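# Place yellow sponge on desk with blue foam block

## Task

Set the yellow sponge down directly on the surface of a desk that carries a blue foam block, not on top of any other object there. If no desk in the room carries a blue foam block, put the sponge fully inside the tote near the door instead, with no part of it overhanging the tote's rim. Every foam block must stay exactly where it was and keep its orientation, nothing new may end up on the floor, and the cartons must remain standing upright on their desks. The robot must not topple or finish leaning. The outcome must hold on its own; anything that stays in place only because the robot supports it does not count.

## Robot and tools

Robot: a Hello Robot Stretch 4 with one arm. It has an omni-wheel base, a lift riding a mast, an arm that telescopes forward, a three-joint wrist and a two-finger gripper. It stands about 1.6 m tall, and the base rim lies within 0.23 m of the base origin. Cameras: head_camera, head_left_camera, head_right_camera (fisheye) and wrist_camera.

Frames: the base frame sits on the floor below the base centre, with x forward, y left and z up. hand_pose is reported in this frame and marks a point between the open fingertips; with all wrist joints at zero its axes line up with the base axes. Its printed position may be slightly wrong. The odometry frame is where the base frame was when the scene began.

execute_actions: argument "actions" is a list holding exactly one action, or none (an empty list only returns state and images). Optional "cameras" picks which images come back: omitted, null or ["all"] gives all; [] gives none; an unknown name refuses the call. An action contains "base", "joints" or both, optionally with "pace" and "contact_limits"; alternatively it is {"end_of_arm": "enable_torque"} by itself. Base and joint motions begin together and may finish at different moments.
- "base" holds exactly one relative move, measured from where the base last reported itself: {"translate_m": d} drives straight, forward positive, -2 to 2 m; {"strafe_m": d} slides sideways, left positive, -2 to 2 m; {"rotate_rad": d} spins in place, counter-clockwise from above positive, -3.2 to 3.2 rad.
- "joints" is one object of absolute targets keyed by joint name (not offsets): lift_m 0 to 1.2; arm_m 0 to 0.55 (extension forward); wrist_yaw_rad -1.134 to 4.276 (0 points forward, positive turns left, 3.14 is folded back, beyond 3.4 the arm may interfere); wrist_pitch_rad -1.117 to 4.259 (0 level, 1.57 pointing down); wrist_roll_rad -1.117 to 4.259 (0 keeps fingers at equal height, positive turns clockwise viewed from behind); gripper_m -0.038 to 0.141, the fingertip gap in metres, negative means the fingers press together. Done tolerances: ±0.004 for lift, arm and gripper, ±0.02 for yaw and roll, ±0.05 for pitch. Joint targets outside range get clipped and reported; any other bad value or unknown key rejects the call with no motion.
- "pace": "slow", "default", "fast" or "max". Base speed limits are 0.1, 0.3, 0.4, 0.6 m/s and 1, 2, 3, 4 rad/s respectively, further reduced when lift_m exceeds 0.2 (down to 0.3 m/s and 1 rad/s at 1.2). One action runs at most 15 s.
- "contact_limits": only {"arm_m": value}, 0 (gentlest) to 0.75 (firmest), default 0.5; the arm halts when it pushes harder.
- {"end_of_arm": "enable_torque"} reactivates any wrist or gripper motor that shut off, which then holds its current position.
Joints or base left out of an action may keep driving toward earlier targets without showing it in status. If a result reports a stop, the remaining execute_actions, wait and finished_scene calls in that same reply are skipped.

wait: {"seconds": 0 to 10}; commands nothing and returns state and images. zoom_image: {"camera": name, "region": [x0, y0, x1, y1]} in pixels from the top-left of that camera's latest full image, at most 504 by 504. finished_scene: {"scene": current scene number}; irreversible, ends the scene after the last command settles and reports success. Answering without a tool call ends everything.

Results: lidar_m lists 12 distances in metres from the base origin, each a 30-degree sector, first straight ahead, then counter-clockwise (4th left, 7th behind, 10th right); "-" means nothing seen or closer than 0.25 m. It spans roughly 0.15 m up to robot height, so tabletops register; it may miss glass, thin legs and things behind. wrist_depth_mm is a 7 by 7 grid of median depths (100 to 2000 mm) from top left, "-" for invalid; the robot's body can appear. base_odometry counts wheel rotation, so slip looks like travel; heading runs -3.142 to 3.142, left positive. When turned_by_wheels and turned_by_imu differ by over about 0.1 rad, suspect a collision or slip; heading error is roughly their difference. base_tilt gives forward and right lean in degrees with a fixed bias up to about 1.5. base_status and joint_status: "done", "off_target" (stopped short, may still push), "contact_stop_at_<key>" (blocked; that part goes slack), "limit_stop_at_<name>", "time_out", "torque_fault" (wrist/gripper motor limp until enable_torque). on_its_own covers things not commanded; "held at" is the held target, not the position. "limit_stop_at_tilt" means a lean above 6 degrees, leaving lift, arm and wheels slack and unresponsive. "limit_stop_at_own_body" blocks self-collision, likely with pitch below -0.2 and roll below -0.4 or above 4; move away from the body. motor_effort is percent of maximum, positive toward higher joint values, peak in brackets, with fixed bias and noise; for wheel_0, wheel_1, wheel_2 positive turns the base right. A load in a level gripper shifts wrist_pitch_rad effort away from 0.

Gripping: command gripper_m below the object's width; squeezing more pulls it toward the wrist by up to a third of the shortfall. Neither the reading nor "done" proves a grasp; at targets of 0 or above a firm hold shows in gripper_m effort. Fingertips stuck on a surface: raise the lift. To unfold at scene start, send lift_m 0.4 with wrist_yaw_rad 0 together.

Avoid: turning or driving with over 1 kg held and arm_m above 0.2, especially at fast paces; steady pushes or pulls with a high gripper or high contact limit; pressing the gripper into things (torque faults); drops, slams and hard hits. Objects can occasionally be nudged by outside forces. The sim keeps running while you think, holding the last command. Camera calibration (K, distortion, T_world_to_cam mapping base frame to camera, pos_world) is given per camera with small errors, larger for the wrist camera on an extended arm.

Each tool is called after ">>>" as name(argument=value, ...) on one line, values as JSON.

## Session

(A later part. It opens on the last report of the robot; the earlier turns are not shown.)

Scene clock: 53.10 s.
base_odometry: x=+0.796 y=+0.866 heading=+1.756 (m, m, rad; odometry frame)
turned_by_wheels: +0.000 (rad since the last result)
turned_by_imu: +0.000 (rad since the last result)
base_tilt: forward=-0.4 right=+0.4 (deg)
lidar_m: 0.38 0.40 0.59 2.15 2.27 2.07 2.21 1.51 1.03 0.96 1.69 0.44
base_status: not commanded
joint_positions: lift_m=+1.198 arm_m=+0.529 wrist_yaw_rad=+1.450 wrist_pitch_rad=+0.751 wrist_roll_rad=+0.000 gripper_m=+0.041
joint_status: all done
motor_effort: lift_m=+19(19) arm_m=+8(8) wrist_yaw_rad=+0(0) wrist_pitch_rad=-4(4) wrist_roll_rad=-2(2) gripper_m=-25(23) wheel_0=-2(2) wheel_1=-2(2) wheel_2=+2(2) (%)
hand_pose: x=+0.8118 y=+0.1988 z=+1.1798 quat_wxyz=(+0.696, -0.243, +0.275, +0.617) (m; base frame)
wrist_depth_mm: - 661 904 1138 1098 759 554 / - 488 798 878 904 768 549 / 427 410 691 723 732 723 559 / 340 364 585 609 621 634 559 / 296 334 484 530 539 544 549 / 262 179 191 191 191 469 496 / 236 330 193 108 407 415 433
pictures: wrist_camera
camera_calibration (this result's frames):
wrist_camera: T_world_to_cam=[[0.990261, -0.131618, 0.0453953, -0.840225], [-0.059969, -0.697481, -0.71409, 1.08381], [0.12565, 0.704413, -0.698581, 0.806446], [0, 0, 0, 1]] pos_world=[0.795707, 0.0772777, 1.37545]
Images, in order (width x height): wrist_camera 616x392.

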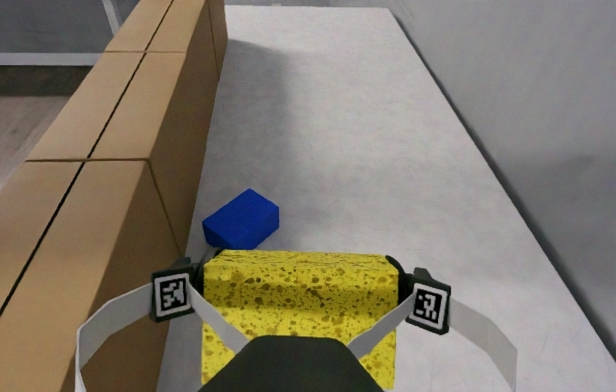

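>>> execute_actions(actions=[{"joints":{"wrist_pitch_rad":1.57,"arm_m":0.55},"pace":"fast"}], cameras=["wrist_camera","head_right_camera","head_left_camera"])

Scene clock: 54.53 s.
base_odometry: x=+0.796 y=+0.866 heading=+1.756 (m, m, rad; odometry frame)
turned_by_wheels: +0.000 (rad since the last result)
turned_by_imu: +0.001 (rad since the last result)
base_tilt: forward=-0.2 right=+0.6 (deg)
lidar_m: 0.37 0.41 0.58 2.16 2.27 2.09 2.21 1.49 1.02 0.99 1.69 0.40
base_status: not commanded
joint_positions: lift_m=+1.198 arm_m=+0.549 wrist_yaw_rad=+1.450 wrist_pitch_rad=+1.570 wrist_roll_rad=+0.000 gripper_m=+0.041
joint_status: all done
motor_effort: lift_m=+19(19) arm_m=+8(11) wrist_yaw_rad=+0(0) wrist_pitch_rad=+1(3) wrist_roll_rad=-2(2) gripper_m=-24(23) wheel_0=-2(2) wheel_1=-1(1) wheel_2=+2(2) (%)
hand_pose: x=+0.8064 y=-0.0102 z=+1.0882 quat_wxyz=(+0.530, -0.469, +0.529, +0.469) (m; base frame)
wrist_depth_mm: 220 334 362 362 362 362 362 / 260 336 364 362 364 362 362 / 366 364 364 364 364 364 364 / 368 368 366 366 366 366 366 / 368 368 368 366 368 368 368 / 370 179 191 191 191 368 368 / 370 373 193 108 370 768 574
pictures: head_left_camera, head_right_camera, wrist_camera
camera_calibration (this result's frames):
wrist_camera: T_world_to_cam=[[0.994692, -0.0951432, 0.0391988, -0.854703], [-0.0960811, -0.995113, 0.0227759, 0.0965593], [0.0368402, -0.0264213, -0.998972, 1.28138], [0, 0, 0, 1]] pos_world=[0.812237, 0.0486239, 1.31137]
Images, in order (width x height): head_left_camera 420x672, head_right_camera 420x672, wrist_camera 616x392.

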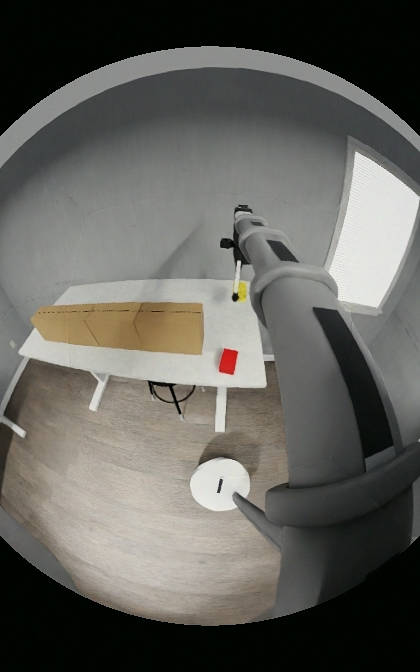

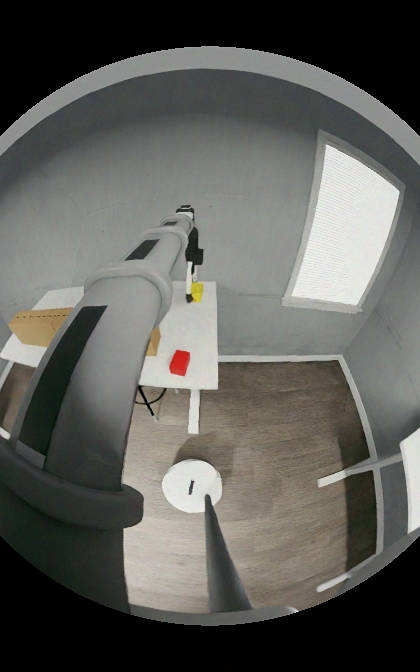

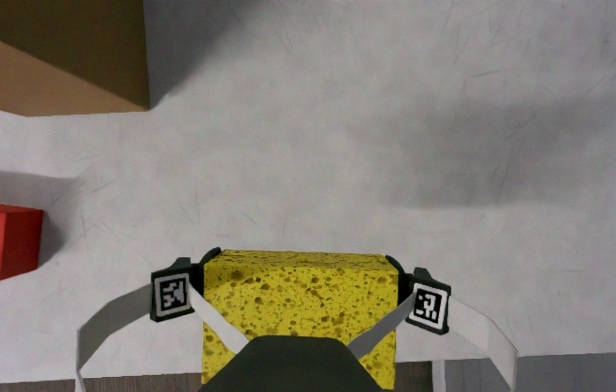

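>>> execute_actions(actions=[{"base":{"strafe_m":0.05},"joints":{"lift_m":1.086}}], cameras=["wrist_camera"])

Scene clock: 57.83 s.
base_odometry: x=+0.747 y=+0.857 heading=+1.756 (m, m, rad; odometry frame)
turned_by_wheels: +0.000 (rad since the last result)
turned_by_imu: +0.002 (rad since the last result)
base_tilt: forward=-0.3 right=+0.4 (deg)
lidar_m: 0.39 0.40 0.56 2.11 2.19 2.01 2.20 1.51 1.07 1.04 1.68 0.40
base_status: done
joint_positions: lift_m=+1.086 arm_m=+0.549 wrist_yaw_rad=+1.450 wrist_pitch_rad=+1.570 wrist_roll_rad=+0.000 gripper_m=+0.041
joint_status: all done
motor_effort: lift_m=+15(17) arm_m=+8(8) wrist_yaw_rad=+0(0) wrist_pitch_rad=+0(1) wrist_roll_rad=-1(1) gripper_m=-23(24) wheel_0=+1(12) wheel_1=-1(7) wheel_2=+1(2) (%)
hand_pose: x=+0.8064 y=-0.0103 z=+0.9759 quat_wxyz=(+0.530, -0.469, +0.529, +0.469) (m; base frame)
wrist_depth_mm: 219 250 250 249 249 249 249 / 216 251 251 251 250 251 250 / 229 252 252 252 252 251 251 / 253 253 253 253 252 253 252 / 255 254 253 253 253 253 253 / 255 179 191 191 191 254 255 / 256 256 193 109 255 256 255
pictures: wrist_camera
camera_calibration (this result's frames):
wrist_camera: T_world_to_cam=[[0.994692, -0.0951363, 0.0391941, -0.850302], [-0.0960808, -0.995109, 0.0229577, 0.0988864], [0.0368183, -0.0266017, -0.998968, 1.16925], [0, 0, 0, 1]] pos_world=[0.81224, 0.0486121, 1.1991]
Images, in order (width x height): wrist_camera 616x392.

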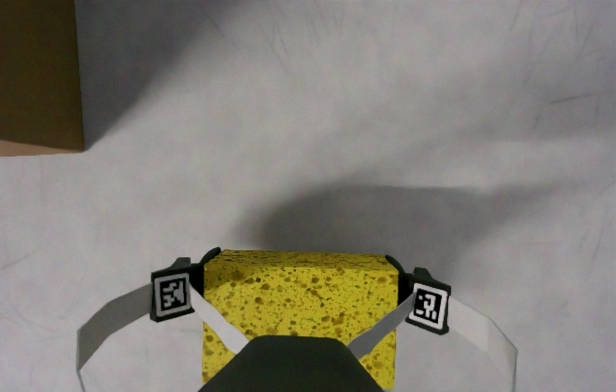

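>>> execute_actions(actions=[{"joints":{"gripper_m":0.13}}], cameras=["wrist_camera"])

>>> execute_actions(actions=[{"joints":{"lift_m":1.19},"pace":"fast"}], cameras=["wrist_camera","head_right_camera","head_left_camera"])

Scene clock: 59.97 s.
base_odometry: x=+0.747 y=+0.857 heading=+1.756 (m, m, rad; odometry frame)
turned_by_wheels: +0.000 (rad since the last result)
turned_by_imu: +0.001 (rad since the last result)
base_tilt: forward=-0.4 right=+0.5 (deg)
lidar_m: 0.38 0.39 0.59 2.12 2.17 2.02 2.20 1.55 1.09 1.03 1.71 0.42
base_status: not commanded
joint_positions: lift_m=+1.086 arm_m=+0.549 wrist_yaw_rad=+1.450 wrist_pitch_rad=+1.570 wrist_roll_rad=+0.000 gripper_m=+0.130
joint_status: all done
motor_effort: lift_m=+15(15) arm_m=+8(8) wrist_yaw_rad=+0(0) wrist_pitch_rad=+1(0) wrist_roll_rad=-1(1) gripper_m=+1(22) wheel_0=+2(2) wheel_1=+0(0) wheel_2=+1(1) (%)
hand_pose: x=+0.8064 y=-0.0103 z=+0.9759 quat_wxyz=(+0.530, -0.469, +0.529, +0.469) (m; base frame)
wrist_depth_mm: 218 250 250 249 249 250 249 / 215 251 251 251 250 250 250 / 228 252 252 252 251 251 252 / 254 253 253 253 253 252 253 / 254 254 254 235 253 253 254 / 255 254 210 209 209 254 255 / 257 256 256 108 255 255 255
pictures: wrist_camera
camera_calibration (this result's frames):
wrist_camera: T_world_to_cam=[[0.994692, -0.095136, 0.0391941, -0.850303], [-0.0960804, -0.995109, 0.0229577, 0.0988862], [0.0368183, -0.0266017, -0.998968, 1.16925], [0, 0, 0, 1]] pos_world=[0.812241, 0.0486121, 1.1991]
Images, in order (width x height): wrist_camera 616x392.

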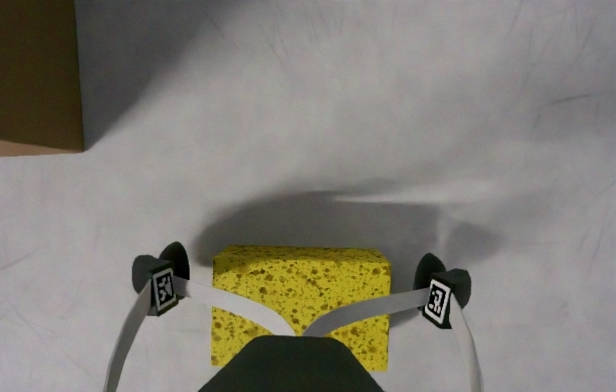

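Scene clock: 61.17 s.
base_odometry: x=+0.747 y=+0.857 heading=+1.756 (m, m, rad; odometry frame)
turned_by_wheels: +0.000 (rad since the last result)
turned_by_imu: +0.000 (rad since the last result)
base_tilt: forward=-0.5 right=+0.7 (deg)
lidar_m: 0.37 0.39 0.60 2.12 2.19 1.99 2.20 1.53 1.07 1.03 1.69 0.40
base_status: not commanded
joint_positions: lift_m=+1.190 arm_m=+0.549 wrist_yaw_rad=+1.450 wrist_pitch_rad=+1.570 wrist_roll_rad=+0.000 gripper_m=+0.130
joint_status: all done
motor_effort: lift_m=+20(21) arm_m=+8(8) wrist_yaw_rad=+0(0) wrist_pitch_rad=+0(0) wrist_roll_rad=-1(2) gripper_m=+0(1) wheel_0=+2(2) wheel_1=+0(0) wheel_2=+1(1) (%)
hand_pose: x=+0.8064 y=-0.0103 z=+1.0795 quat_wxyz=(+0.530, -0.469, +0.529, +0.469) (m; base frame)
wrist_depth_mm: 219 330 351 353 351 351 353 / 215 325 353 353 355 353 353 / 228 329 355 355 355 355 355 / 357 359 359 357 357 355 355 / 359 359 359 314 357 357 359 / 362 362 359 315 314 359 359 / 362 362 362 108 362 362 359
pictures: head_left_camera, head_right_camera, wrist_camera
camera_calibration (this result's frames):
wrist_camera: T_world_to_cam=[[0.994692, -0.0951359, 0.0391941, -0.854366], [-0.0960804, -0.995109, 0.022958, 0.096508], [0.0368183, -0.0266019, -0.998968, 1.27273], [0, 0, 0, 1]] pos_world=[0.812244, 0.0486121, 1.30268]
Images, in order (width x height): head_left_camera 420x672, head_right_camera 420x672, wrist_camera 616x392.

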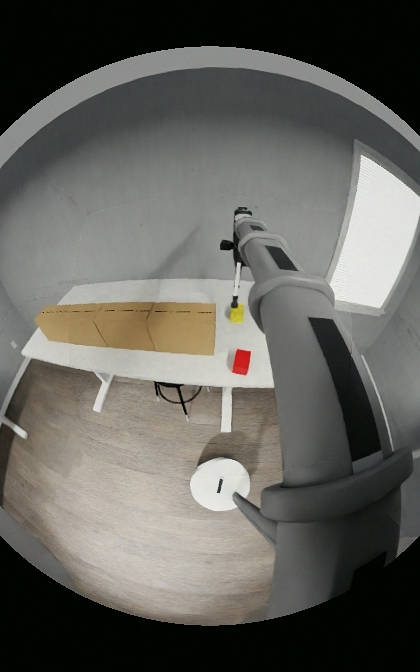

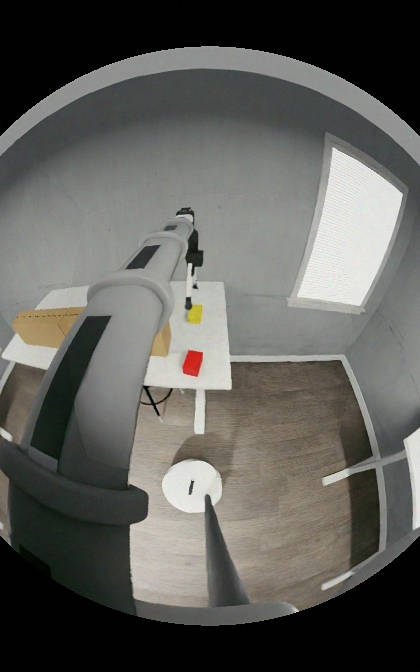

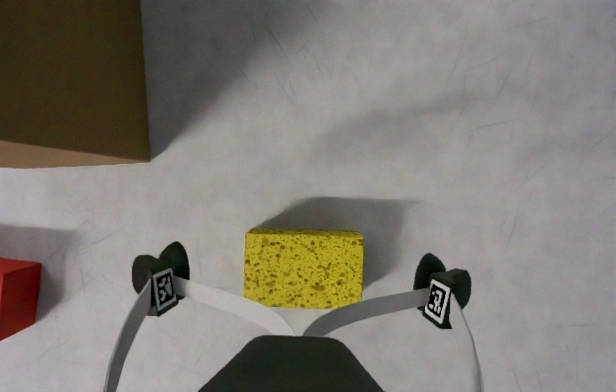

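>>> finished_scene(scene=2)

The scene is finished: the task was done.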